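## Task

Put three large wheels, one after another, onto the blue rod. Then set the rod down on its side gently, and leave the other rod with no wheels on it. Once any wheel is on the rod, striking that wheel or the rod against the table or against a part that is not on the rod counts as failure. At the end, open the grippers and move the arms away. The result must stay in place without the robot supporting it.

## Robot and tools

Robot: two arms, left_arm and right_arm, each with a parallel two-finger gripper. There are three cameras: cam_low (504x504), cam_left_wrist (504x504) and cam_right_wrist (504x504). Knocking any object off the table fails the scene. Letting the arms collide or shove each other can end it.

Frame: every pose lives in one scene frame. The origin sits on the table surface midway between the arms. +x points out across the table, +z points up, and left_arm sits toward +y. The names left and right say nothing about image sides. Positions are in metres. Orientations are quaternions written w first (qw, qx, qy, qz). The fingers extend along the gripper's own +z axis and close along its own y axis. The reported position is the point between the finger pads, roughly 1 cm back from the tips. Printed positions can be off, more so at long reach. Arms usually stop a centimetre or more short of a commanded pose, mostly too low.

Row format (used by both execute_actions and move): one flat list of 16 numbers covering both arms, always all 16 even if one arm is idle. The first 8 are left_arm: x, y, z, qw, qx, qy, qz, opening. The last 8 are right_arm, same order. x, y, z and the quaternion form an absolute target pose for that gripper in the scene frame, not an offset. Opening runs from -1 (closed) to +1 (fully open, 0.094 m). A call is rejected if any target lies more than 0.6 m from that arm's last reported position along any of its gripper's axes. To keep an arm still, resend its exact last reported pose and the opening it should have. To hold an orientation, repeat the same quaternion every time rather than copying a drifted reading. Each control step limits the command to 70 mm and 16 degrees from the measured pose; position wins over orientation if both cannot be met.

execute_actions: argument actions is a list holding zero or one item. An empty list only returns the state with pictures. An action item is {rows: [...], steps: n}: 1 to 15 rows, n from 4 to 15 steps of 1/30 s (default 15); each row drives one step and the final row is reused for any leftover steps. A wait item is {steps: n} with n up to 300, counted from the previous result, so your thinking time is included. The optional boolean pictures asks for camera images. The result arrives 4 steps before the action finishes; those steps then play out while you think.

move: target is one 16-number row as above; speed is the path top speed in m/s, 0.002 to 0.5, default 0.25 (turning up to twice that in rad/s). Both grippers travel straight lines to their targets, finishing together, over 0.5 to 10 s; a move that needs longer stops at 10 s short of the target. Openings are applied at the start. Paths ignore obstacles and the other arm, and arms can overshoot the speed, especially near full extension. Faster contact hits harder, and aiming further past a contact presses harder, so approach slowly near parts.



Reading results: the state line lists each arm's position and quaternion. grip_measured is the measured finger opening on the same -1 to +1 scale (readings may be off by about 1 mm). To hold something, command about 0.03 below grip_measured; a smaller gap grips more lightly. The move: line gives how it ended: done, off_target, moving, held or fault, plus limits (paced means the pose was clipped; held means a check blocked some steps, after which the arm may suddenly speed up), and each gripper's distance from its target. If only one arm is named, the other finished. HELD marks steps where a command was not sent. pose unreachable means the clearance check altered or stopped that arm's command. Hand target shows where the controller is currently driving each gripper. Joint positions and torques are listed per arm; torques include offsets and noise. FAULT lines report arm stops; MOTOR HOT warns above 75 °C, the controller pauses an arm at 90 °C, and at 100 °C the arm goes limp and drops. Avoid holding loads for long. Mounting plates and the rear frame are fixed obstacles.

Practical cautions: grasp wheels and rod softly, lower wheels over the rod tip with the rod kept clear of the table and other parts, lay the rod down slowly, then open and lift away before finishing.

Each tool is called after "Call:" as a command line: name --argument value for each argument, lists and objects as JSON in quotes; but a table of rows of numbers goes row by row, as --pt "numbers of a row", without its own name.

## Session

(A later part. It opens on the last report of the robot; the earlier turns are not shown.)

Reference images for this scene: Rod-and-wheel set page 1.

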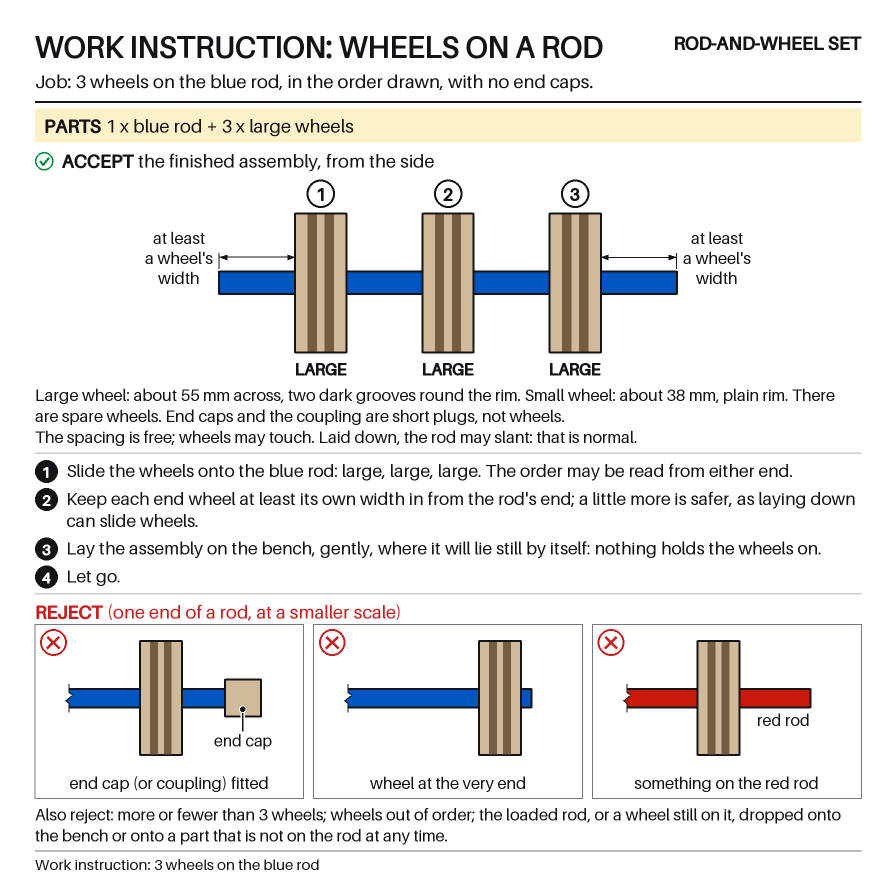

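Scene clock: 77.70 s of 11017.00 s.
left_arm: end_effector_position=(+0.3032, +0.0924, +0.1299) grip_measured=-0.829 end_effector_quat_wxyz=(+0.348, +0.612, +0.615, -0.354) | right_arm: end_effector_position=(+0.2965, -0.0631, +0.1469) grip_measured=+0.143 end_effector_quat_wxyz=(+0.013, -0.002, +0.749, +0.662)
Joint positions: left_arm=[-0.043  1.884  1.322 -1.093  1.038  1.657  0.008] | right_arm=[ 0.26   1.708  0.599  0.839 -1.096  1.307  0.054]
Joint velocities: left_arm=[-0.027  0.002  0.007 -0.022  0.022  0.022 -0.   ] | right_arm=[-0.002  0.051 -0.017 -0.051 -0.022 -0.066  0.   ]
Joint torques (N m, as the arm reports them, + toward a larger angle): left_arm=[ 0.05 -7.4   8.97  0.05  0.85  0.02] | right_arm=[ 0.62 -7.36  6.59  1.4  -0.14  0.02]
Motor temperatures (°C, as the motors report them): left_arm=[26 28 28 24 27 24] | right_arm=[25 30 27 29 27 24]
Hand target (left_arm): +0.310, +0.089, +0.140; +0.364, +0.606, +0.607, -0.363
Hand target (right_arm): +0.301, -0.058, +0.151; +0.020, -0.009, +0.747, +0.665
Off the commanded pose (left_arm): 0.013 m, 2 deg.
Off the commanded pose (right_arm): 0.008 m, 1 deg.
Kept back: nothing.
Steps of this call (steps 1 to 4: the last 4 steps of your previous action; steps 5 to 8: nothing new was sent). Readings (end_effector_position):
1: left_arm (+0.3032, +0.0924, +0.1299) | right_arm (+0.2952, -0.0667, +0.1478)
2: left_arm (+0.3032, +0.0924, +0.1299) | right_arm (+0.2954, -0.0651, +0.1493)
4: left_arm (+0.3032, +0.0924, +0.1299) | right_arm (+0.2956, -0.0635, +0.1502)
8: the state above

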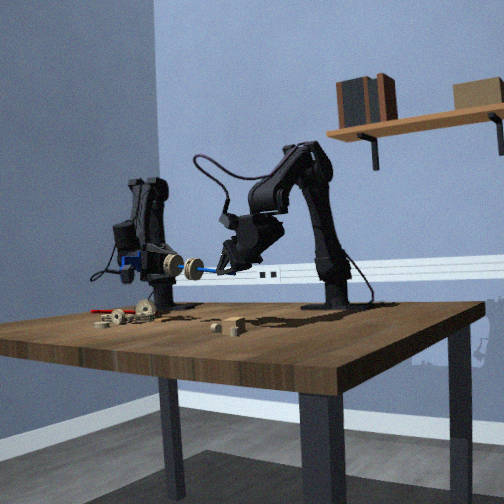

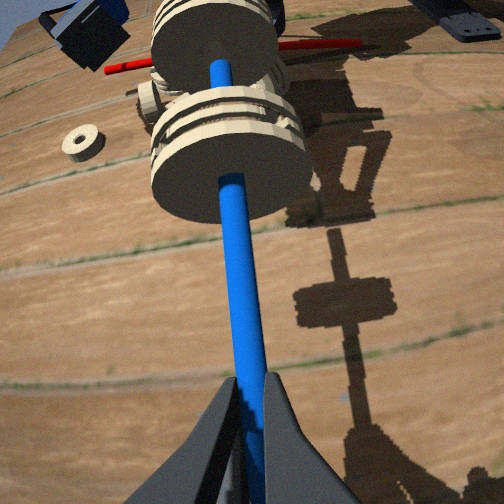

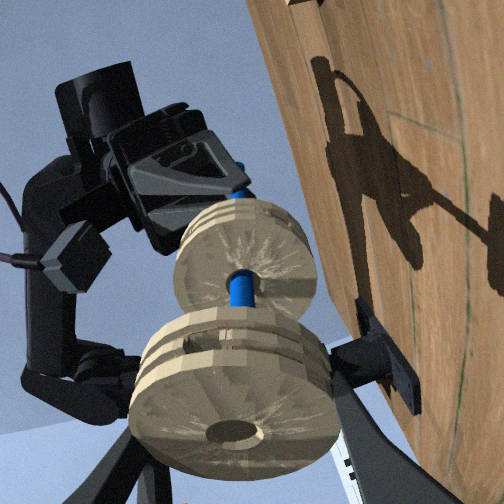

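Call:
execute_actions --actions '[]'

Call:
zoom_image --camera "cam_left_wrist" --region '[140, 0, 290, 150]'

Call:
zoom_image --camera "cam_right_wrist" --region '[110, 150, 360, 500]'

Call:
zoom_image --camera "cam_low" --region '[140, 235, 240, 295]'

Scene clock: 77.87 s of 11017.00 s.
left_arm: end_effector_position=(+0.3032, +0.0924, +0.1299) grip_measured=-0.829 end_effector_quat_wxyz=(+0.348, +0.612, +0.615, -0.354) | right_arm: end_effector_position=(+0.2969, -0.0631, +0.1462) grip_measured=+0.143 end_effector_quat_wxyz=(+0.013, -0.000, +0.749, +0.662)
Joint positions: left_arm=[-0.043  1.884  1.322 -1.093  1.038  1.657  0.008] | right_arm=[ 0.26   1.71   0.599  0.839 -1.094  1.308  0.054]
Joint velocities: left_arm=[ 0.017 -0.007  0.002  0.022  0.022  0.007  0.002] | right_arm=[-0.002  0.002 -0.007  0.037 -0.007 -0.007 -0.001]
Joint torques (N m, as the arm reports them, + toward a larger angle): left_arm=[ 0.07 -7.4   8.99  0.06  0.84  0.02] | right_arm=[ 0.58 -7.13  6.58  1.36 -0.09  0.02]
Motor temperatures (°C, as the motors report them): left_arm=[26 28 28 24 27 24] | right_arm=[25 30 27 29 27 24]
Hand target (left_arm): +0.310, +0.089, +0.140; +0.364, +0.606, +0.607, -0.363
Hand target (right_arm): +0.301, -0.058, +0.151; +0.020, -0.008, +0.747, +0.665
Off the commanded pose (left_arm): 0.013 m, 2 deg.
Off the commanded pose (right_arm): 0.008 m, 1 deg.
Kept back: nothing.
Steps of this call (steps 1 to 5: nothing new was sent). Readings (end_effector_position):
1: left_arm (+0.3032, +0.0924, +0.1299) | right_arm (+0.2966, -0.0631, +0.1464)
2: left_arm (+0.3032, +0.0924, +0.1299) | right_arm (+0.2968, -0.0631, +0.1463)
4: left_arm (+0.3032, +0.0924, +0.1299) | right_arm (+0.2968, -0.0631, +0.1463)
5: the state above

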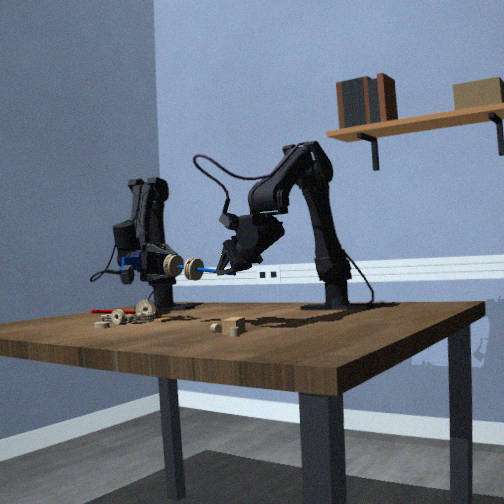

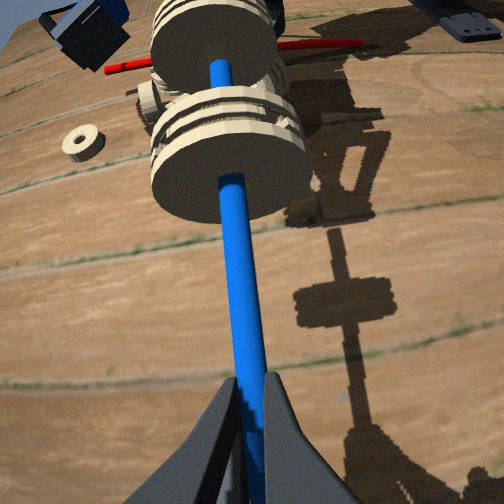

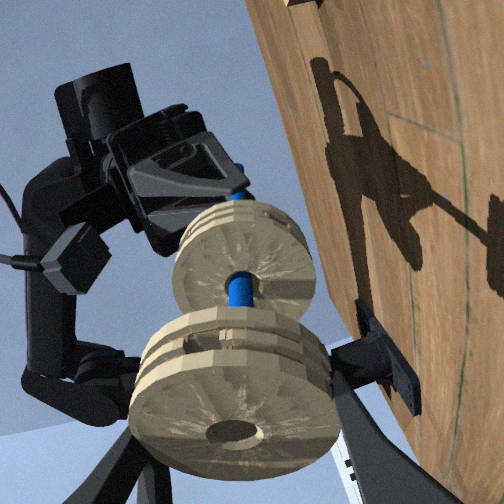

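Region (140, 0, 290, 150) of cam_left_wrist's 504x504 image, scaled by 3.360, with more detail than that image has.

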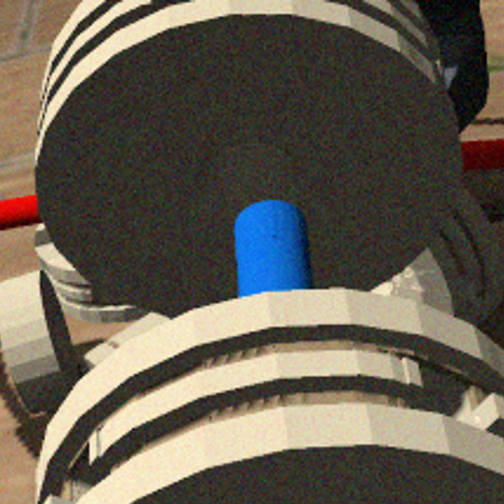

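Region (110, 150, 360, 500) of cam_right_wrist's 504x504 image, scaled by 1.440, with more detail than that image has; it fills the left 360 columns of this view, and the rest is white.

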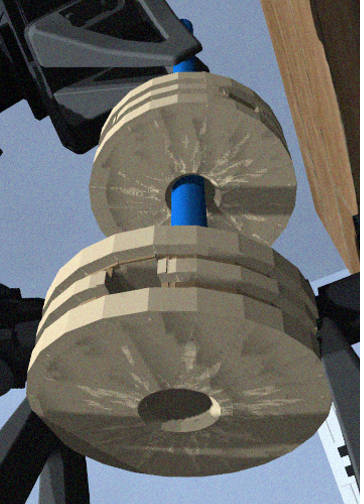

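Region (140, 235, 240, 295) of cam_low's 504x504 image, scaled by 5.040, with more detail than that image has; it fills the top 302 rows of this view, and the rest is white.

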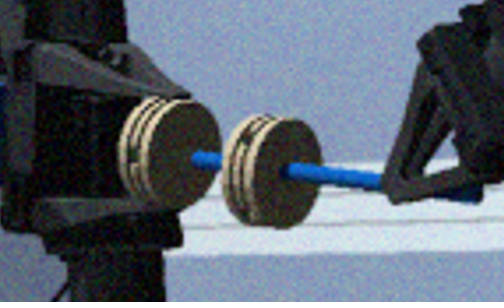

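Call:
execute_actions --actions '[{"rows": [[0.310,0.089,0.140,0.3642,0.6061,0.6061,-0.3642,-0.868,0.3007,-0.0575,0.1506,0.0202,-0.0084,0.7466,0.6654,0.11],[0.310,0.089,0.140,0.3642,0.6061,0.6061,-0.3642,-0.868,0.3003,-0.0568,0.1502,0.0202,-0.0084,0.7466,0.6654,0.11],[0.310,0.089,0.140,0.3642,0.6061,0.6061,-0.3642,-0.868,0.300,-0.0561,0.1498,0.0202,-0.0084,0.7466,0.6654,0.11],[0.310,0.089,0.140,0.3642,0.6061,0.6061,-0.3642,-0.868,0.2996,-0.0554,0.1494,0.0202,-0.0084,0.7466,0.6654,0.11],[0.310,0.089,0.140,0.3642,0.6061,0.6061,-0.3642,-0.868,0.2993,-0.0547,0.149,0.0202,-0.0084,0.7466,0.6654,0.11],[0.310,0.089,0.140,0.3642,0.6061,0.6061,-0.3642,-0.868,0.299,-0.054,0.1486,0.0202,-0.0084,0.7466,0.6654,0.11]], "steps": 8}]'

Call:
execute_actions --actions '[{"steps": 10}]' --pictures true

Call:
zoom_image --camera "cam_left_wrist" --region '[140, 0, 290, 150]'

Scene clock: 78.57 s of 11017.00 s.
left_arm: end_effector_position=(+0.3032, +0.0924, +0.1299) grip_measured=-0.829 end_effector_quat_wxyz=(+0.348, +0.612, +0.615, -0.354) | right_arm: end_effector_position=(+0.2970, -0.0624, +0.1461) grip_measured=+0.143 end_effector_quat_wxyz=(+0.013, +0.001, +0.750, +0.662)
Joint positions: left_arm=[-0.043  1.884  1.322 -1.093  1.038  1.657  0.008] | right_arm=[ 0.263  1.71   0.599  0.84  -1.089  1.312  0.054]
Joint velocities: left_arm=[ 0.002 -0.012  0.002 -0.051 -0.022 -0.066  0.001] | right_arm=[ 0.061 -0.007 -0.002 -0.007  0.066 -0.051  0.001]
Joint torques (N m, as the arm reports them, + toward a larger angle): left_arm=[ 0.07 -7.38  8.98  0.05  0.84  0.03] | right_arm=[ 1.01 -6.33  6.3   1.49 -0.12  0.  ]
Motor temperatures (°C, as the motors report them): left_arm=[26 28 28 24 27 24] | right_arm=[25 30 27 29 27 24]
Steps of this call (steps 1 to 17: nothing new was sent; steps 18 to 21: the first 4 steps of this action). Readings (end_effector_position):
18: left_arm (+0.3032, +0.0924, +0.1299) | right_arm (+0.2970, -0.0631, +0.1462)
19: left_arm (+0.3032, +0.0924, +0.1299) | right_arm (+0.2972, -0.0631, +0.1462)
21: the state above

Scene clock: 78.90 s of 11017.00 s.
left_arm: end_effector_position=(+0.3032, +0.0924, +0.1299) grip_measured=-0.829 end_effector_quat_wxyz=(+0.348, +0.612, +0.615, -0.354) | right_arm: end_effector_position=(+0.2949, -0.0590, +0.1471) grip_measured=+0.143 end_effector_quat_wxyz=(+0.013, -0.001, +0.749, +0.662)
Joint positions: left_arm=[-0.043  1.884  1.322 -1.093  1.038  1.657  0.008] | right_arm=[ 0.276  1.71   0.599  0.849 -1.08   1.317  0.054]
Joint velocities: left_arm=[ 0.027  0.012 -0.027  0.022 -0.022  0.066 -0.001] | right_arm=[-0.017 -0.012 -0.012  0.037  0.007 -0.081 -0.001]
Joint torques (N m, as the arm reports them, + toward a larger angle): left_arm=[ 0.07 -7.4   8.96  0.05  0.84  0.02] | right_arm=[ 0.6  -6.26  6.2   1.46 -0.08 -0.01]
Motor temperatures (°C, as the motors report them): left_arm=[26 28 28 24 27 24] | right_arm=[25 30 27 29 27 24]
Hand target (left_arm): +0.310, +0.089, +0.140; +0.364, +0.606, +0.607, -0.363
Hand target (right_arm): +0.299, -0.054, +0.148; +0.020, -0.009, +0.747, +0.665
Off the commanded pose (left_arm): 0.013 m, 2 deg.
Off the commanded pose (right_arm): 0.007 m, 1 deg.
Kept back: nothing.
Steps of this call (steps 1 to 4: the last 4 steps of your previous action; steps 5 to 10: nothing new was sent). Readings (end_effector_position):
1: left_arm (+0.3032, +0.0924, +0.1299) | right_arm (+0.2965, -0.0617, +0.1462)
2: left_arm (+0.3032, +0.0924, +0.1299) | right_arm (+0.2960, -0.0609, +0.1464)
4: left_arm (+0.3032, +0.0924, +0.1299) | right_arm (+0.2948, -0.0595, +0.1467)
8: left_arm (+0.3032, +0.0924, +0.1299) | right_arm (+0.2947, -0.0590, +0.1470)
10: the state above

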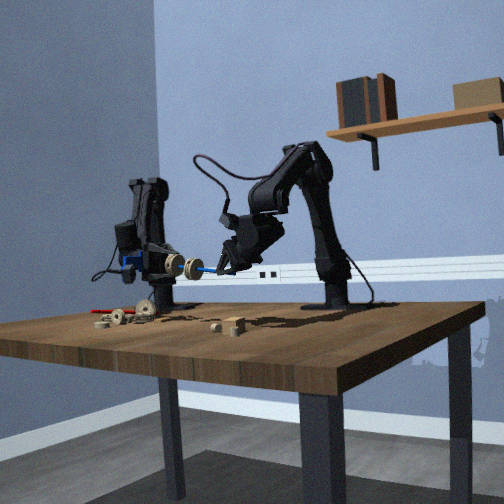

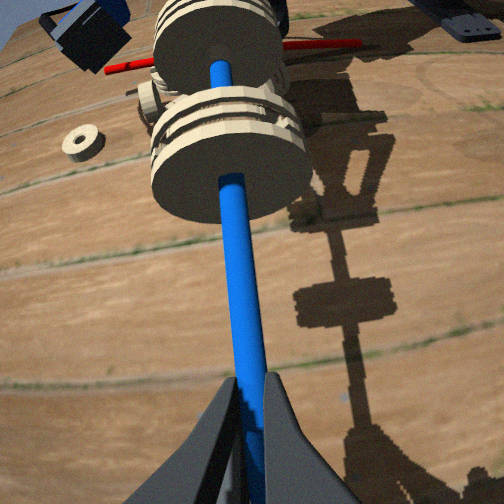

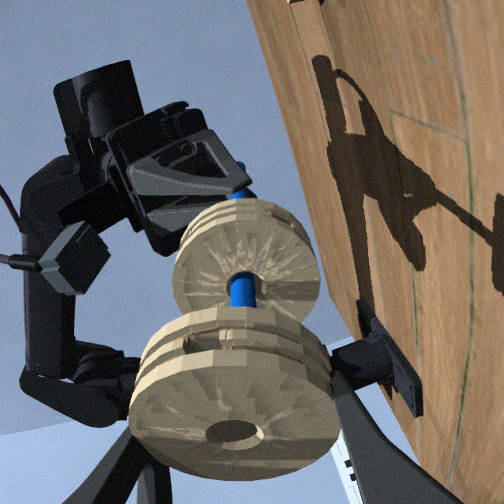

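Region (140, 0, 290, 150) of cam_left_wrist's 504x504 image, scaled by 3.360, with more detail than that image has.

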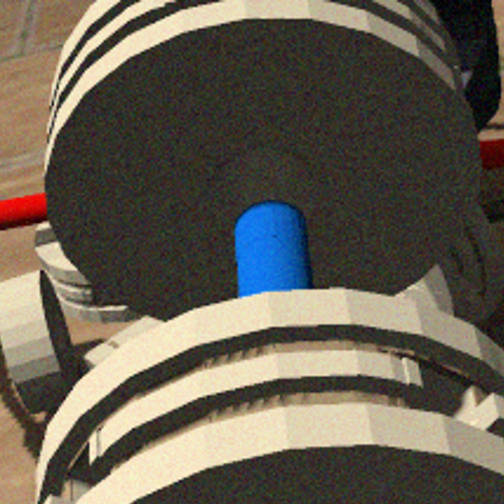

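Call:
execute_actions --actions '[{"rows": [[0.310,0.089,0.140,0.3642,0.6061,0.6061,-0.3642,-0.868,0.299,-0.054,0.1482,0.0198,-0.008,0.7467,0.6653,0.11],[0.310,0.089,0.140,0.3642,0.6061,0.6061,-0.3642,-0.868,0.2991,-0.054,0.1478,0.0193,-0.0076,0.7468,0.6652,0.11],[0.310,0.089,0.140,0.3642,0.6061,0.6061,-0.3642,-0.868,0.2991,-0.054,0.1474,0.0188,-0.0072,0.747,0.665,0.11],[0.310,0.089,0.140,0.3642,0.6061,0.6061,-0.3642,-0.868,0.2992,-0.054,0.147,0.0184,-0.0068,0.7471,0.6649,0.11]], "steps": 6}]'

Call:
execute_actions --actions '[{"steps": 11}]' --pictures true

Call:
zoom_image --camera "cam_left_wrist" --region '[140, 0, 290, 150]'

Scene clock: 79.53 s of 11017.00 s.
left_arm: end_effector_position=(+0.3032, +0.0924, +0.1299) grip_measured=-0.829 end_effector_quat_wxyz=(+0.348, +0.612, +0.615, -0.354) | right_arm: end_effector_position=(+0.2954, -0.0589, +0.1464) grip_measured=+0.143 end_effector_quat_wxyz=(+0.013, -0.001, +0.749, +0.662)
Joint positions: left_arm=[-0.043  1.884  1.322 -1.093  1.038  1.657  0.008] | right_arm=[ 0.276  1.713  0.599  0.852 -1.078  1.318  0.054]
Joint velocities: left_arm=[-0.002  0.012 -0.017 -0.022  0.037 -0.051 -0.001] | right_arm=[-0.002  0.056  0.007  0.051 -0.007 -0.007 -0.003]
Joint torques (N m, as the arm reports them, + toward a larger angle): left_arm=[ 0.07 -7.4   9.    0.06  0.84  0.02] | right_arm=[ 0.85 -6.69  6.31  1.42 -0.11 -0.02]
Motor temperatures (°C, as the motors report them): left_arm=[26 28 28 24 27 24] | right_arm=[25 30 27 29 27 24]
Steps of this call (steps 1 to 17: nothing new was sent; steps 18 to 19: the first 2 steps of this action). Readings (end_effector_position):
18: left_arm (+0.3032, +0.0924, +0.1299) | right_arm (+0.2953, -0.0589, +0.1469)
19: the state above

Scene clock: 79.90 s of 11017.00 s.
left_arm: end_effector_position=(+0.3032, +0.0924, +0.1299) grip_measured=-0.829 end_effector_quat_wxyz=(+0.348, +0.612, +0.615, -0.354) | right_arm: end_effector_position=(+0.2957, -0.0587, +0.1423) grip_measured=+0.143 end_effector_quat_wxyz=(+0.009, +0.004, +0.751, +0.660)
Joint positions: left_arm=[-0.043  1.884  1.322 -1.093  1.038  1.657  0.008] | right_arm=[ 0.276  1.725  0.599  0.854 -1.078  1.32   0.054]
Joint velocities: left_arm=[-0.007 -0.002  0.002  0.007  0.007 -0.022 -0.   ] | right_arm=[0.022 0.007 0.007 0.11  0.007 0.022 0.001]
Joint torques (N m, as the arm reports them, + toward a larger angle): left_arm=[ 0.06 -7.39  8.98  0.06  0.84  0.03] | right_arm=[ 0.75 -7.22  6.19  1.48 -0.1  -0.05]
Motor temperatures (°C, as the motors report them): left_arm=[26 28 28 24 27 24] | right_arm=[25 30 27 29 27 24]
Hand target (left_arm): +0.310, +0.089, +0.140; +0.364, +0.606, +0.607, -0.363
Hand target (right_arm): +0.299, -0.054, +0.147; +0.018, -0.007, +0.747, +0.664
Off the commanded pose (left_arm): 0.013 m, 2 deg.
Off the commanded pose (right_arm): 0.008 m, 2 deg.
Kept back: nothing.
Steps of this call (steps 1 to 4: the last 4 steps of your previous action; steps 5 to 11: nothing new was sent). Readings (end_effector_position):
1: left_arm (+0.3032, +0.0924, +0.1299) | right_arm (+0.2955, -0.0588, +0.1454)
2: left_arm (+0.3032, +0.0924, +0.1299) | right_arm (+0.2956, -0.0588, +0.1444)
4: left_arm (+0.3032, +0.0924, +0.1299) | right_arm (+0.2957, -0.0587, +0.1428)
8: left_arm (+0.3032, +0.0924, +0.1299) | right_arm (+0.2957, -0.0587, +0.1423)
11: the state above

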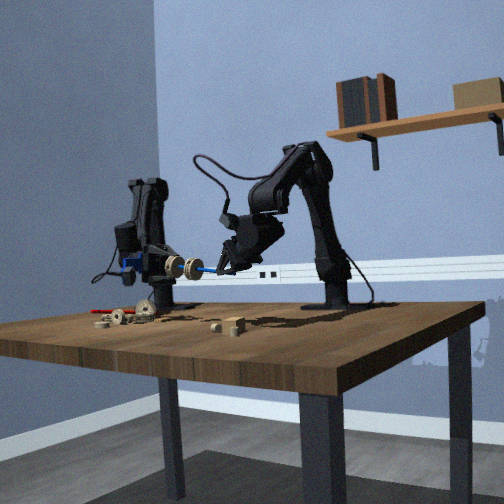

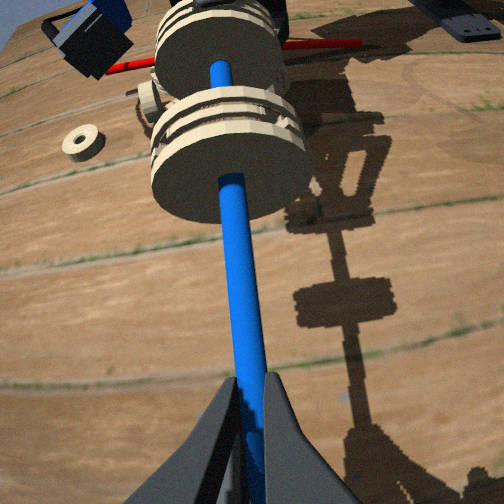

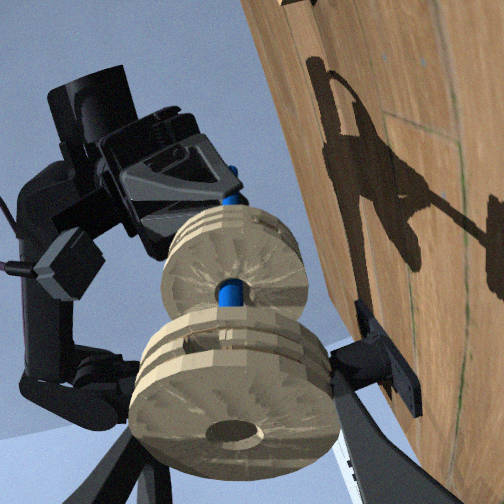

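Region (140, 0, 290, 150) of cam_left_wrist's 504x504 image, scaled by 3.360, with more detail than that image has.

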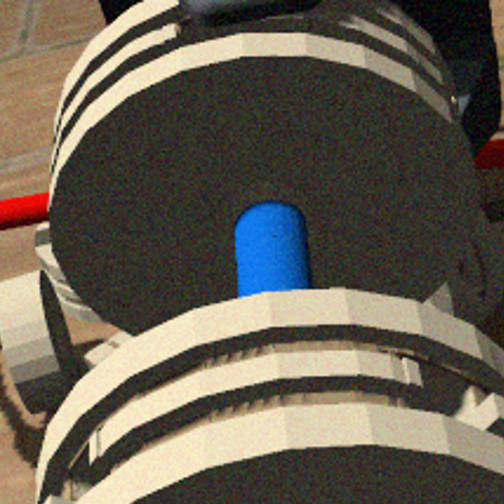

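Call:
execute_actions --actions '[{"rows": [[0.310,0.089,0.140,0.3642,0.6061,0.6061,-0.3642,-0.868,0.2993,-0.054,0.1474,0.0193,-0.0076,0.7469,0.6651,0.11],[0.310,0.089,0.140,0.3642,0.6061,0.6061,-0.3642,-0.868,0.2994,-0.054,0.1478,0.0202,-0.0084,0.7466,0.6654,0.11],[0.310,0.089,0.140,0.3642,0.6061,0.6061,-0.3642,-0.868,0.2995,-0.054,0.1481,0.0211,-0.0092,0.7464,0.6657,0.11],[0.310,0.089,0.140,0.3642,0.6061,0.6061,-0.3642,-0.868,0.2996,-0.054,0.1485,0.022,-0.01,0.7462,0.6659,0.11],[0.310,0.089,0.140,0.3642,0.6061,0.6061,-0.3642,-0.868,0.2996,-0.054,0.1485,0.022,-0.01,0.7462,0.6659,0.11],[0.310,0.089,0.140,0.3642,0.6061,0.6061,-0.3642,-0.868,0.2996,-0.0535,0.1485,0.022,-0.01,0.7462,0.6659,0.11],[0.310,0.089,0.140,0.3642,0.6061,0.6061,-0.3642,-0.868,0.2996,-0.053,0.1485,0.022,-0.01,0.7462,0.6659,0.11],[0.310,0.089,0.140,0.3642,0.6061,0.6061,-0.3642,-0.868,0.2996,-0.0523,0.1485,0.022,-0.01,0.7462,0.6659,0.11],[0.310,0.089,0.140,0.3642,0.6061,0.6061,-0.3642,-0.868,0.2996,-0.0515,0.1485,0.022,-0.01,0.7462,0.6659,0.11],[0.310,0.089,0.140,0.3642,0.6061,0.6061,-0.3642,-0.868,0.2997,-0.0507,0.1485,0.022,-0.01,0.7462,0.6659,0.11],[0.310,0.089,0.140,0.3642,0.6061,0.6061,-0.3642,-0.868,0.2997,-0.0499,0.1485,0.022,-0.01,0.7462,0.6659,0.11],[0.310,0.089,0.140,0.3642,0.6061,0.6061,-0.3642,-0.868,0.2998,-0.0491,0.1485,0.022,-0.01,0.7462,0.6659,0.11],[0.310,0.089,0.140,0.3642,0.6061,0.6061,-0.3642,-0.868,0.2998,-0.0483,0.1485,0.022,-0.01,0.7462,0.6659,0.11],[0.310,0.089,0.140,0.3642,0.6061,0.6061,-0.3642,-0.868,0.2999,-0.0475,0.1485,0.022,-0.01,0.7462,0.6659,0.11],[0.310,0.089,0.140,0.3642,0.6061,0.6061,-0.3642,-0.868,0.2999,-0.0467,0.1485,0.022,-0.01,0.7462,0.6659,0.11]], "steps": 15}]'

Call:
execute_actions --actions '[{"steps": 8}]' --pictures true

Call:
zoom_image --camera "cam_left_wrist" --region '[140, 0, 290, 150]'

Scene clock: 81.23 s of 11017.00 s.
left_arm: end_effector_position=(+0.3032, +0.0924, +0.1299) grip_measured=-0.829 end_effector_quat_wxyz=(+0.348, +0.612, +0.615, -0.354) | right_arm: end_effector_position=(+0.2956, -0.0576, +0.1427) grip_measured=+0.143 end_effector_quat_wxyz=(+0.011, +0.003, +0.751, +0.661)
Joint positions: left_arm=[-0.043  1.884  1.322 -1.093  1.038  1.657  0.008] | right_arm=[ 0.28   1.725  0.599  0.858 -1.073  1.321  0.054]
Joint velocities: left_arm=[ 0.002 -0.032  0.007  0.066  0.007 -0.051 -0.   ] | right_arm=[ 0.076 -0.017  0.002  0.037  0.051 -0.037 -0.001]
Joint torques (N m, as the arm reports them, + toward a larger angle): left_arm=[ 0.06 -7.4   8.98  0.05  0.84  0.03] | right_arm=[ 0.76 -6.73  6.9   1.48 -0.12  0.03]
Motor temperatures (°C, as the motors report them): left_arm=[26 28 28 24 27 24] | right_arm=[25 30 27 30 27 24]
Steps of this call (steps 1 to 29: nothing new was sent; steps 30 to 40: the first 11 steps of this action). Readings (end_effector_position):
30: left_arm (+0.3032, +0.0924, +0.1299) | right_arm (+0.2957, -0.0587, +0.1423)
31: left_arm (+0.3032, +0.0924, +0.1299) | right_arm (+0.2957, -0.0587, +0.1423)
33: left_arm (+0.3032, +0.0924, +0.1299) | right_arm (+0.2957, -0.0587, +0.1424)
37: left_arm (+0.3032, +0.0924, +0.1299) | right_arm (+0.2960, -0.0587, +0.1426)
40: the state above

Scene clock: 81.50 s of 11017.00 s.
left_arm: end_effector_position=(+0.3032, +0.0923, +0.1299) grip_measured=-0.829 end_effector_quat_wxyz=(+0.348, +0.612, +0.615, -0.355) | right_arm: end_effector_position=(+0.2936, -0.0538, +0.1421) grip_measured=+0.143 end_effector_quat_wxyz=(+0.011, +0.002, +0.751, +0.660)
Joint positions: left_arm=[-0.043  1.884  1.322 -1.093  1.038  1.658  0.008] | right_arm=[ 0.294  1.729  0.599  0.865 -1.061  1.324  0.054]
Joint velocities: left_arm=[-0.012  0.007 -0.002  0.037 -0.037  0.022 -0.   ] | right_arm=[ 0.012  0.071 -0.002  0.081 -0.007  0.022 -0.001]
Joint torques (N m, as the arm reports them, + toward a larger angle): left_arm=[-0.06 -7.48  8.8   0.08  0.9   0.01] | right_arm=[ 0.79 -6.75  7.15  1.47 -0.07 -0.03]
Motor temperatures (°C, as the motors report them): left_arm=[26 28 28 24 27 24] | right_arm=[25 30 27 30 27 24]
Hand target (left_arm): +0.310, +0.089, +0.140; +0.365, +0.606, +0.607, -0.363
Hand target (right_arm): +0.300, -0.047, +0.148; +0.022, -0.010, +0.746, +0.665
Off the commanded pose (left_arm): 0.013 m, 2 deg.
Off the commanded pose (right_arm): 0.011 m, 2 deg.
Kept back: nothing.
Steps of this call (steps 1 to 4: the last 4 steps of your previous action; steps 5 to 8: nothing new was sent). Readings (end_effector_position):
1: left_arm (+0.3032, +0.0924, +0.1299) | right_arm (+0.2950, -0.0569, +0.1427)
2: left_arm (+0.3032, +0.0924, +0.1299) | right_arm (+0.2945, -0.0562, +0.1428)
4: left_arm (+0.3032, +0.0924, +0.1299) | right_arm (+0.2934, -0.0547, +0.1429)
8: the state above

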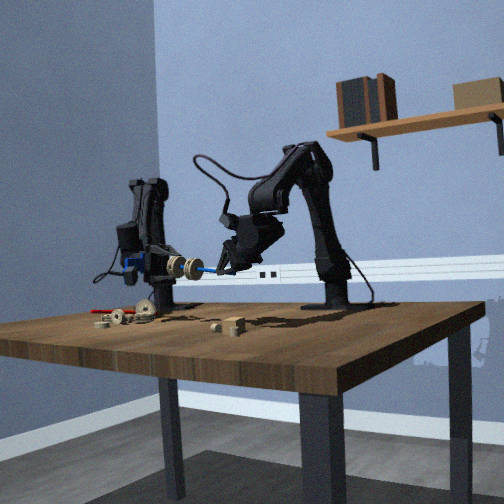

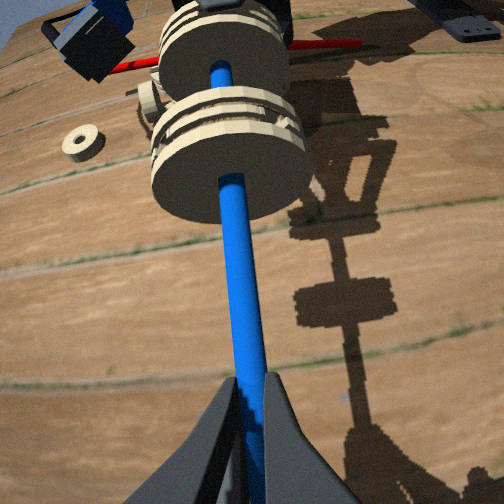

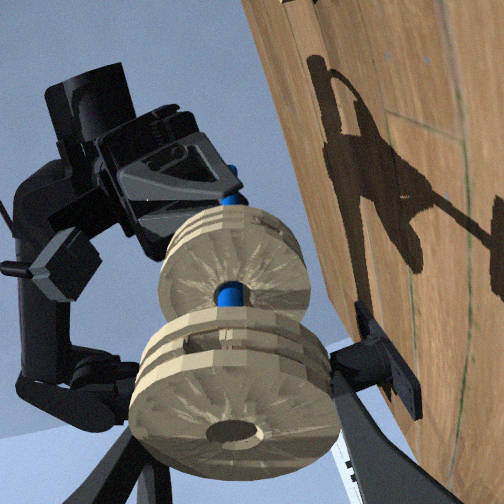

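Region (140, 0, 290, 150) of cam_left_wrist's 504x504 image, scaled by 3.360, with more detail than that image has.

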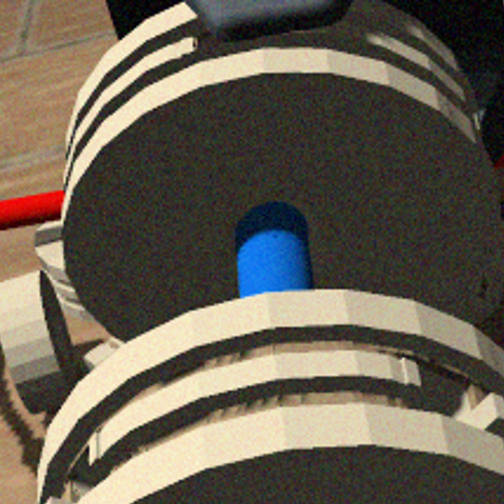

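Call:
execute_actions --actions '[{"rows": [[0.310,0.089,0.140,0.3642,0.6061,0.6061,-0.3642,-0.868,0.3003,-0.0466,0.1491,0.0227,-0.0106,0.746,0.6661,0.11],[0.310,0.089,0.140,0.3642,0.6061,0.6061,-0.3642,-0.868,0.3008,-0.0465,0.1497,0.0234,-0.0113,0.7458,0.6663,0.11]], "steps": 5}]'

Call:
execute_actions --actions '[{"steps": 9}]' --pictures true

Call:
zoom_image --camera "cam_left_wrist" --region '[140, 0, 290, 150]'

Scene clock: 81.87 s of 11017.00 s.
left_arm: end_effector_position=(+0.3032, +0.0923, +0.1299) grip_measured=-0.829 end_effector_quat_wxyz=(+0.348, +0.612, +0.615, -0.355) | right_arm: end_effector_position=(+0.2941, -0.0536, +0.1412) grip_measured=+0.143 end_effector_quat_wxyz=(+0.011, +0.002, +0.751, +0.660)
Joint positions: left_arm=[-0.043  1.884  1.322 -1.093  1.038  1.658  0.008] | right_arm=[ 0.294  1.733  0.599  0.869 -1.059  1.325  0.054]
Joint velocities: left_arm=[-0.002  0.002 -0.017 -0.051  0.022  0.022 -0.001] | right_arm=[ 0.007 -0.007 -0.007 -0.022 -0.007  0.037  0.002]
Joint torques (N m, as the arm reports them, + toward a larger angle): left_arm=[ 0.05 -7.38  8.99  0.05  0.83  0.02] | right_arm=[ 0.7  -7.01  7.    1.45 -0.06 -0.01]
Motor temperatures (°C, as the motors report them): left_arm=[26 28 28 24 27 24] | right_arm=[25 30 27 30 27 24]
Steps of this call (steps 1 to 10: nothing new was sent; step 11: the first step of this action). Readings (end_effector_position):
11: the state above

Scene clock: 82.17 s of 11017.00 s.
left_arm: end_effector_position=(+0.3032, +0.0922, +0.1302) grip_measured=-0.829 end_effector_quat_wxyz=(+0.349, +0.612, +0.615, -0.355) | right_arm: end_effector_position=(+0.2962, -0.0526, +0.1443) grip_measured=+0.143 end_effector_quat_wxyz=(+0.014, -0.000, +0.750, +0.662)
Joint positions: left_arm=[-0.043  1.884  1.322 -1.093  1.04   1.658  0.008] | right_arm=[ 0.294  1.733  0.609  0.869 -1.059  1.325  0.054]
Joint velocities: left_arm=[-0.002 -0.002 -0.002  0.11   0.022 -0.051  0.001] | right_arm=[ 0.012  0.017  0.017  0.022 -0.051  0.022  0.002]
Joint torques (N m, as the arm reports them, + toward a larger angle): left_arm=[ 0.1  -7.37  9.04  0.06  0.83  0.02] | right_arm=[ 0.77 -6.97  6.73  1.44 -0.01 -0.02]
Motor temperatures (°C, as the motors report them): left_arm=[26 28 28 24 27 24] | right_arm=[25 30 27 30 27 24]
Hand target (left_arm): +0.310, +0.089, +0.140; +0.364, +0.606, +0.607, -0.363
Hand target (right_arm): +0.300, -0.047, +0.149; +0.023, -0.011, +0.746, +0.666
Off the commanded pose (left_arm): 0.012 m, 2 deg.
Off the commanded pose (right_arm): 0.009 m, 2 deg.
Kept back: nothing.
Steps of this call (steps 1 to 4: the last 4 steps of your previous action; steps 5 to 9: nothing new was sent). Readings (end_effector_position):
1: left_arm (+0.3032, +0.0923, +0.1299) | right_arm (+0.2943, -0.0535, +0.1415)
2: left_arm (+0.3032, +0.0923, +0.1299) | right_arm (+0.2947, -0.0533, +0.1421)
4: left_arm (+0.3032, +0.0923, +0.1299) | right_arm (+0.2958, -0.0528, +0.1437)
8: left_arm (+0.3032, +0.0922, +0.1302) | right_arm (+0.2962, -0.0526, +0.1443)
9: the state above

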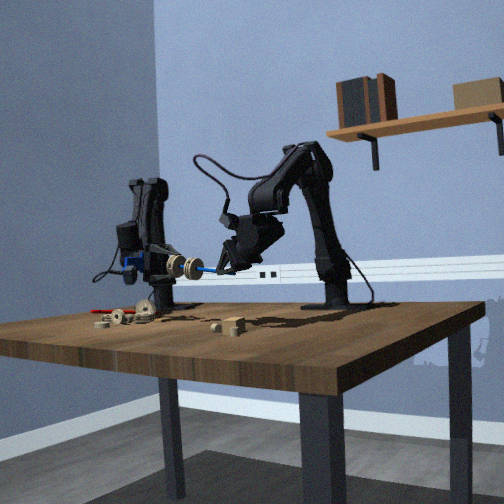

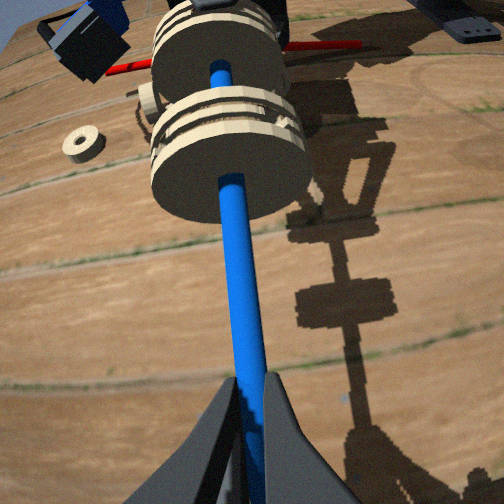

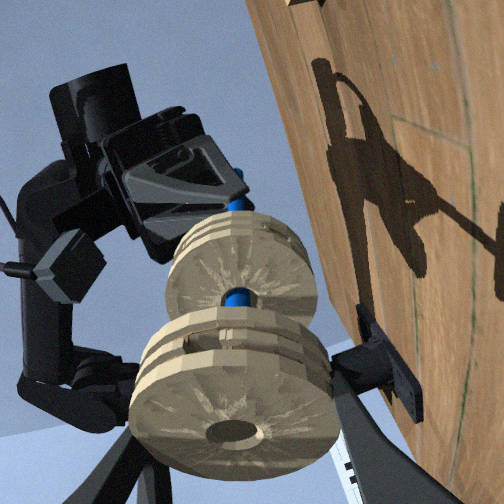

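Region (140, 0, 290, 150) of cam_left_wrist's 504x504 image, scaled by 3.360, with more detail than that image has.

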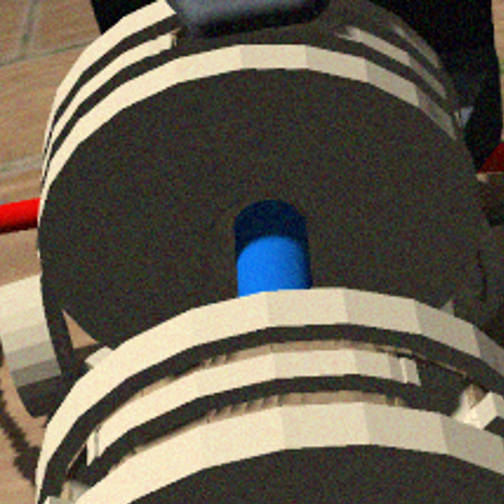

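Call:
execute_actions --actions '[{"rows": [[0.310,0.089,0.140,0.3642,0.6061,0.6061,-0.3642,-0.868,0.3008,-0.0457,0.1495,0.0234,-0.0113,0.7458,0.6663,0.11],[0.310,0.089,0.140,0.3642,0.6061,0.6061,-0.3642,-0.868,0.3008,-0.0447,0.1493,0.0234,-0.0113,0.7458,0.6663,0.11],[0.310,0.089,0.140,0.3642,0.6061,0.6061,-0.3642,-0.868,0.3008,-0.0435,0.1491,0.0234,-0.0113,0.7458,0.6663,0.11],[0.310,0.089,0.140,0.3642,0.6061,0.6061,-0.3642,-0.868,0.3008,-0.0422,0.1489,0.0234,-0.0113,0.7458,0.6663,0.11],[0.310,0.089,0.140,0.3642,0.6061,0.6061,-0.3642,-0.868,0.3008,-0.0409,0.1487,0.0234,-0.0113,0.7458,0.6663,0.11],[0.310,0.089,0.140,0.3642,0.6061,0.6061,-0.3642,-0.868,0.3008,-0.0396,0.1486,0.0234,-0.0113,0.7458,0.6663,0.11],[0.310,0.089,0.140,0.3642,0.6061,0.6061,-0.3642,-0.868,0.3009,-0.0383,0.1484,0.0234,-0.0113,0.7458,0.6663,0.11],[0.310,0.089,0.140,0.3642,0.6061,0.6061,-0.3642,-0.868,0.3009,-0.037,0.1483,0.0234,-0.0113,0.7458,0.6663,0.11],[0.310,0.089,0.140,0.3642,0.6061,0.6061,-0.3642,-0.868,0.3009,-0.0357,0.1481,0.0234,-0.0113,0.7458,0.6663,0.11],[0.310,0.089,0.140,0.3642,0.6061,0.6061,-0.3642,-0.868,0.3009,-0.0344,0.148,0.0234,-0.0113,0.7458,0.6663,0.11],[0.310,0.089,0.140,0.3642,0.6061,0.6061,-0.3642,-0.868,0.301,-0.0331,0.1478,0.0234,-0.0113,0.7458,0.6663,0.11],[0.310,0.089,0.140,0.3642,0.6061,0.6061,-0.3642,-0.868,0.301,-0.0318,0.1477,0.0234,-0.0113,0.7458,0.6663,0.11],[0.310,0.089,0.140,0.3642,0.6061,0.6061,-0.3642,-0.868,0.301,-0.0305,0.1476,0.0234,-0.0113,0.7458,0.6663,0.11],[0.310,0.089,0.140,0.3642,0.6061,0.6061,-0.3642,-0.868,0.301,-0.0292,0.1474,0.0234,-0.0113,0.7458,0.6663,0.11],[0.310,0.089,0.140,0.3642,0.6061,0.6061,-0.3642,-0.868,0.301,-0.0279,0.1473,0.0234,-0.0113,0.7458,0.6663,0.11]], "steps": 15}]' --pictures true

Scene clock: 83.33 s of 11017.00 s.
left_arm: end_effector_position=(+0.3032, +0.0922, +0.1302) grip_measured=-0.829 end_effector_quat_wxyz=(+0.349, +0.612, +0.615, -0.355) | right_arm: end_effector_position=(+0.2945, -0.0420, +0.1407) grip_measured=+0.143 end_effector_quat_wxyz=(+0.009, -0.001, +0.751, +0.660)
Joint positions: left_arm=[-0.043  1.884  1.322 -1.093  1.04   1.658  0.008] | right_arm=[ 0.326  1.759  0.626  0.878 -1.035  1.335  0.054]
Joint velocities: left_arm=[-0.017 -0.012 -0.007  0.051  0.051 -0.022 -0.   ] | right_arm=[ 0.095  0.085  0.076  0.051  0.081 -0.066 -0.002]
Joint torques (N m, as the arm reports them, + toward a larger angle): left_arm=[ 0.06 -7.27  8.98  0.06  0.82  0.02] | right_arm=[ 0.59 -7.62  6.91  1.55 -0.06  0.  ]
Motor temperatures (°C, as the motors report them): left_arm=[26 28 28 24 27 24] | right_arm=[25 30 27 30 27 24]
Steps of this call (steps 1 to 24: nothing new was sent; steps 25 to 35: the first 11 steps of this action). Readings (end_effector_position):
25: left_arm (+0.3032, +0.0922, +0.1302) | right_arm (+0.2962, -0.0526, +0.1443)
26: left_arm (+0.3032, +0.0922, +0.1302) | right_arm (+0.2960, -0.0524, +0.1442)
28: left_arm (+0.3032, +0.0922, +0.1302) | right_arm (+0.2954, -0.0513, +0.1439)
32: left_arm (+0.3032, +0.0922, +0.1302) | right_arm (+0.2947, -0.0459, +0.1416)
35: the state above

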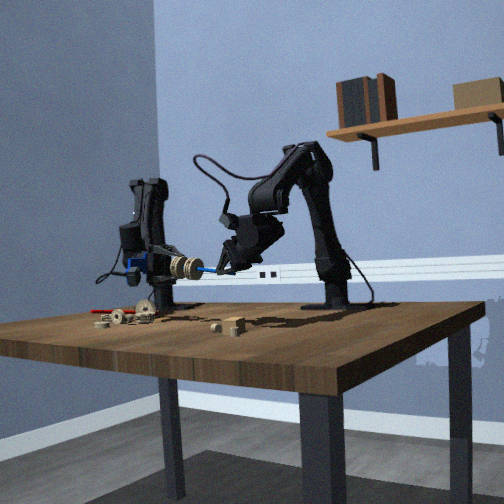

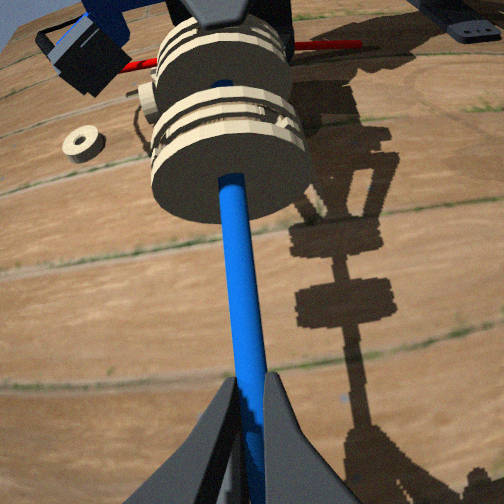

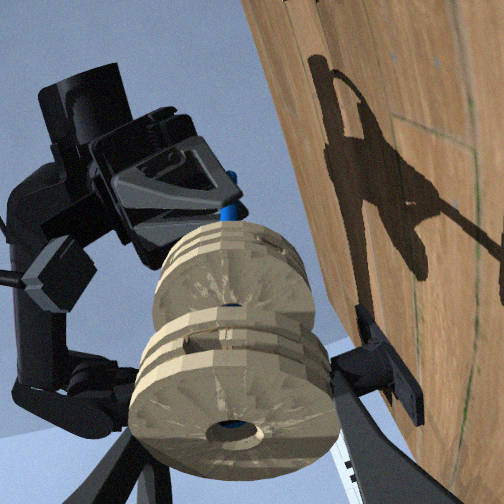

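Call:
execute_actions --actions '[{"rows": [[0.310,0.089,0.140,0.3642,0.6061,0.6061,-0.3642,-0.868,0.3012,-0.0268,0.1475,0.0234,-0.0113,0.7458,0.6663,0.11],[0.310,0.089,0.140,0.3642,0.6061,0.6061,-0.3642,-0.868,0.3014,-0.0254,0.1476,0.0234,-0.0113,0.7458,0.6663,0.11],[0.310,0.089,0.140,0.3642,0.6061,0.6061,-0.3642,-0.868,0.3016,-0.0238,0.1476,0.0234,-0.0113,0.7458,0.6663,0.11],[0.310,0.089,0.140,0.3642,0.6061,0.6061,-0.3642,-0.868,0.3017,-0.0222,0.1475,0.0234,-0.0113,0.7458,0.6663,0.11],[0.310,0.089,0.140,0.3642,0.6061,0.6061,-0.3642,-0.868,0.3017,-0.0206,0.1474,0.0234,-0.0113,0.7458,0.6663,0.11],[0.310,0.089,0.140,0.3642,0.6061,0.6061,-0.3642,-0.868,0.3018,-0.019,0.1472,0.0234,-0.0113,0.7458,0.6663,0.11],[0.310,0.089,0.140,0.3642,0.6061,0.6061,-0.3642,-0.868,0.3018,-0.0174,0.1471,0.0234,-0.0113,0.7458,0.6663,0.11],[0.310,0.089,0.140,0.3642,0.6061,0.6061,-0.3642,-0.868,0.3018,-0.0159,0.1469,0.0234,-0.0113,0.7458,0.6663,0.11],[0.310,0.089,0.140,0.3642,0.6061,0.6061,-0.3642,-0.868,0.3019,-0.0145,0.1468,0.0234,-0.0113,0.7458,0.6663,0.11],[0.310,0.089,0.140,0.3642,0.6061,0.6061,-0.3642,-0.868,0.3019,-0.0132,0.1466,0.0234,-0.0113,0.7458,0.6663,0.11],[0.310,0.089,0.140,0.3642,0.6061,0.6061,-0.3642,-0.868,0.3019,-0.0119,0.1465,0.0234,-0.0113,0.7458,0.6663,0.11],[0.310,0.089,0.140,0.3642,0.6061,0.6061,-0.3642,-0.868,0.302,-0.0106,0.1463,0.0234,-0.0113,0.7458,0.6663,0.11],[0.310,0.089,0.140,0.3642,0.6061,0.6061,-0.3642,-0.868,0.302,-0.0093,0.1462,0.0234,-0.0113,0.7458,0.6663,0.11],[0.310,0.089,0.140,0.3642,0.6061,0.6061,-0.3642,-0.868,0.302,-0.0079,0.146,0.0234,-0.0113,0.7458,0.6663,0.11],[0.310,0.089,0.140,0.3642,0.6061,0.6061,-0.3642,-0.868,0.302,-0.0064,0.1459,0.0234,-0.0113,0.7458,0.6663,0.11]], "steps": 15}]'

Call:
execute_actions --actions '[{"rows": [[0.310,0.089,0.140,0.3642,0.6061,0.6061,-0.3642,-0.868,0.3021,-0.0049,0.1457,0.0234,-0.0113,0.7458,0.6663,0.11],[0.310,0.089,0.140,0.3642,0.6061,0.6061,-0.3642,-0.868,0.3021,-0.0034,0.1455,0.0234,-0.0113,0.7458,0.6663,0.11],[0.310,0.089,0.140,0.3642,0.6061,0.6061,-0.3642,-0.868,0.3021,-0.0019,0.1454,0.0234,-0.0113,0.7458,0.6663,0.11],[0.310,0.089,0.140,0.3642,0.6061,0.6061,-0.3642,-0.868,0.3022,-0.0004,0.1452,0.0234,-0.0113,0.7458,0.6663,0.11],[0.310,0.089,0.140,0.3642,0.6061,0.6061,-0.3642,-0.868,0.3022,0.0011,0.145,0.0234,-0.0113,0.7458,0.6663,0.11],[0.310,0.089,0.140,0.3642,0.6061,0.6061,-0.3642,-0.868,0.3022,0.0026,0.1449,0.0234,-0.0113,0.7458,0.6663,0.11],[0.310,0.089,0.140,0.3642,0.6061,0.6061,-0.3642,-0.868,0.3023,0.0041,0.1447,0.0234,-0.0113,0.7458,0.6663,0.11],[0.310,0.089,0.140,0.3642,0.6061,0.6061,-0.3642,-0.868,0.3023,0.0055,0.1445,0.0234,-0.0113,0.7458,0.6663,0.11],[0.310,0.089,0.140,0.3642,0.6061,0.6061,-0.3642,-0.868,0.3023,0.0067,0.1444,0.0234,-0.0113,0.7458,0.6663,0.11],[0.310,0.089,0.140,0.3642,0.6061,0.6061,-0.3642,-0.868,0.3023,0.0075,0.1443,0.0234,-0.0113,0.7458,0.6663,0.11],[0.310,0.089,0.140,0.3642,0.6061,0.6061,-0.3642,-0.868,0.3023,0.008,0.1442,0.0234,-0.0113,0.7458,0.6663,0.11]], "steps": 15}]' --pictures true

Scene clock: 84.43 s of 11017.00 s.
left_arm: end_effector_position=(+0.3032, +0.0922, +0.1302) grip_measured=-0.829 end_effector_quat_wxyz=(+0.349, +0.612, +0.615, -0.355) | right_arm: end_effector_position=(+0.2955, -0.0209, +0.1395) grip_measured=+0.143 end_effector_quat_wxyz=(+0.009, -0.003, +0.752, +0.660)
Joint positions: left_arm=[-0.043  1.884  1.322 -1.093  1.04   1.658  0.008] | right_arm=[ 0.384  1.804  0.671  0.897 -0.981  1.355  0.054]
Joint velocities: left_arm=[ 0.002  0.007  0.002 -0.066 -0.007 -0.051  0.   ] | right_arm=[ 0.105  0.081  0.085 -0.037  0.095 -0.007 -0.001]
Joint torques (N m, as the arm reports them, + toward a larger angle): left_arm=[ 0.05 -7.37  8.96  0.06  0.83  0.02] | right_arm=[ 0.77 -7.86  6.78  1.58 -0.08 -0.02]
Motor temperatures (°C, as the motors report them): left_arm=[26 28 28 24 27 24] | right_arm=[25 29 27 30 27 24]
Off your previous action's commanded pose (left_arm): 0.012 m, 2 deg at its last step (step 4 of this call).
Off your previous action's commanded pose (right_arm): 0.013 m, 2 deg at its last step (step 4 of this call).
Steps of this call (steps 1 to 4: the last 4 steps of your previous action; steps 5 to 22: nothing new was sent; steps 23 to 33: the first 11 steps of this action). Readings (end_effector_position):
23: left_arm (+0.3032, +0.0922, +0.1302) | right_arm (+0.2958, -0.0344, +0.1403)
24: left_arm (+0.3032, +0.0922, +0.1302) | right_arm (+0.2958, -0.0342, +0.1402)
26: left_arm (+0.3032, +0.0922, +0.1302) | right_arm (+0.2961, -0.0325, +0.1404)
30: left_arm (+0.3032, +0.0922, +0.1302) | right_arm (+0.2960, -0.0256, +0.1403)
33: the state above

Scene clock: 84.93 s of 11017.00 s.
left_arm: end_effector_position=(+0.3032, +0.0922, +0.1302) grip_measured=-0.829 end_effector_quat_wxyz=(+0.349, +0.612, +0.615, -0.355) | right_arm: end_effector_position=(+0.2964, -0.0006, +0.1366) grip_measured=+0.143 end_effector_quat_wxyz=(+0.009, -0.003, +0.752, +0.659)
Joint positions: left_arm=[-0.043  1.884  1.322 -1.093  1.04   1.658  0.008] | right_arm=[ 0.436  1.851  0.718  0.91  -0.93   1.373  0.054]
Joint velocities: left_arm=[ 0.002  0.007 -0.007 -0.051  0.007  0.022 -0.001] | right_arm=[0.061 0.066 0.066 0.051 0.066 0.066 0.   ]
Joint torques (N m, as the arm reports them, + toward a larger angle): left_arm=[ 0.05 -7.37  8.99  0.06  0.8   0.02] | right_arm=[ 0.6  -8.81  6.73  1.55 -0.03 -0.05]
Motor temperatures (°C, as the motors report them): left_arm=[26 28 28 24 27 24] | right_arm=[25 29 27 30 27 24]
Off your previous action's commanded pose (left_arm): 0.012 m, 2 deg at its last step (step 4 of this call).
Off your previous action's commanded pose (right_arm): 0.014 m, 2 deg at its last step (step 4 of this call).
Steps of this call (steps 1 to 4: the last 4 steps of your previous action; steps 5 to 15: the first 11 steps of this action). Readings (end_effector_position):
5: left_arm (+0.3032, +0.0922, +0.1302) | right_arm (+0.2959, -0.0147, +0.1383)
6: left_arm (+0.3032, +0.0922, +0.1302) | right_arm (+0.2960, -0.0133, +0.1380)
8: left_arm (+0.3032, +0.0922, +0.1302) | right_arm (+0.2963, -0.0104, +0.1379)
12: left_arm (+0.3032, +0.0922, +0.1302) | right_arm (+0.2963, -0.0045, +0.1371)
15: the state above

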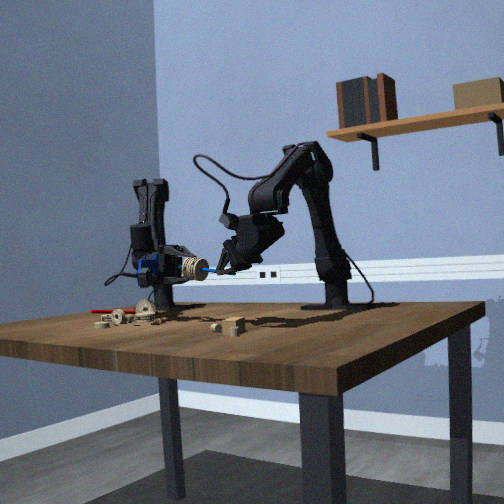

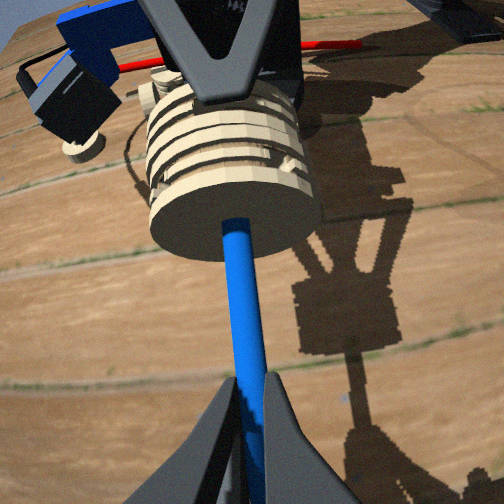

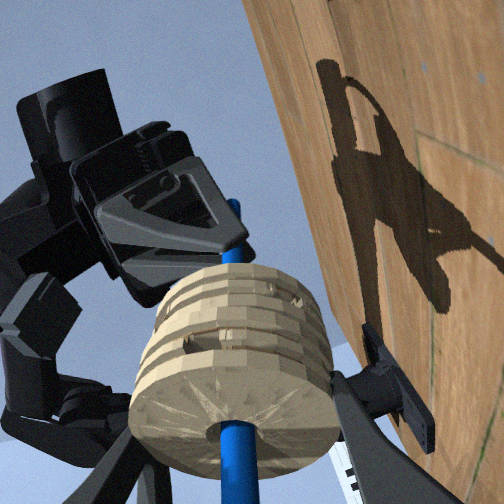

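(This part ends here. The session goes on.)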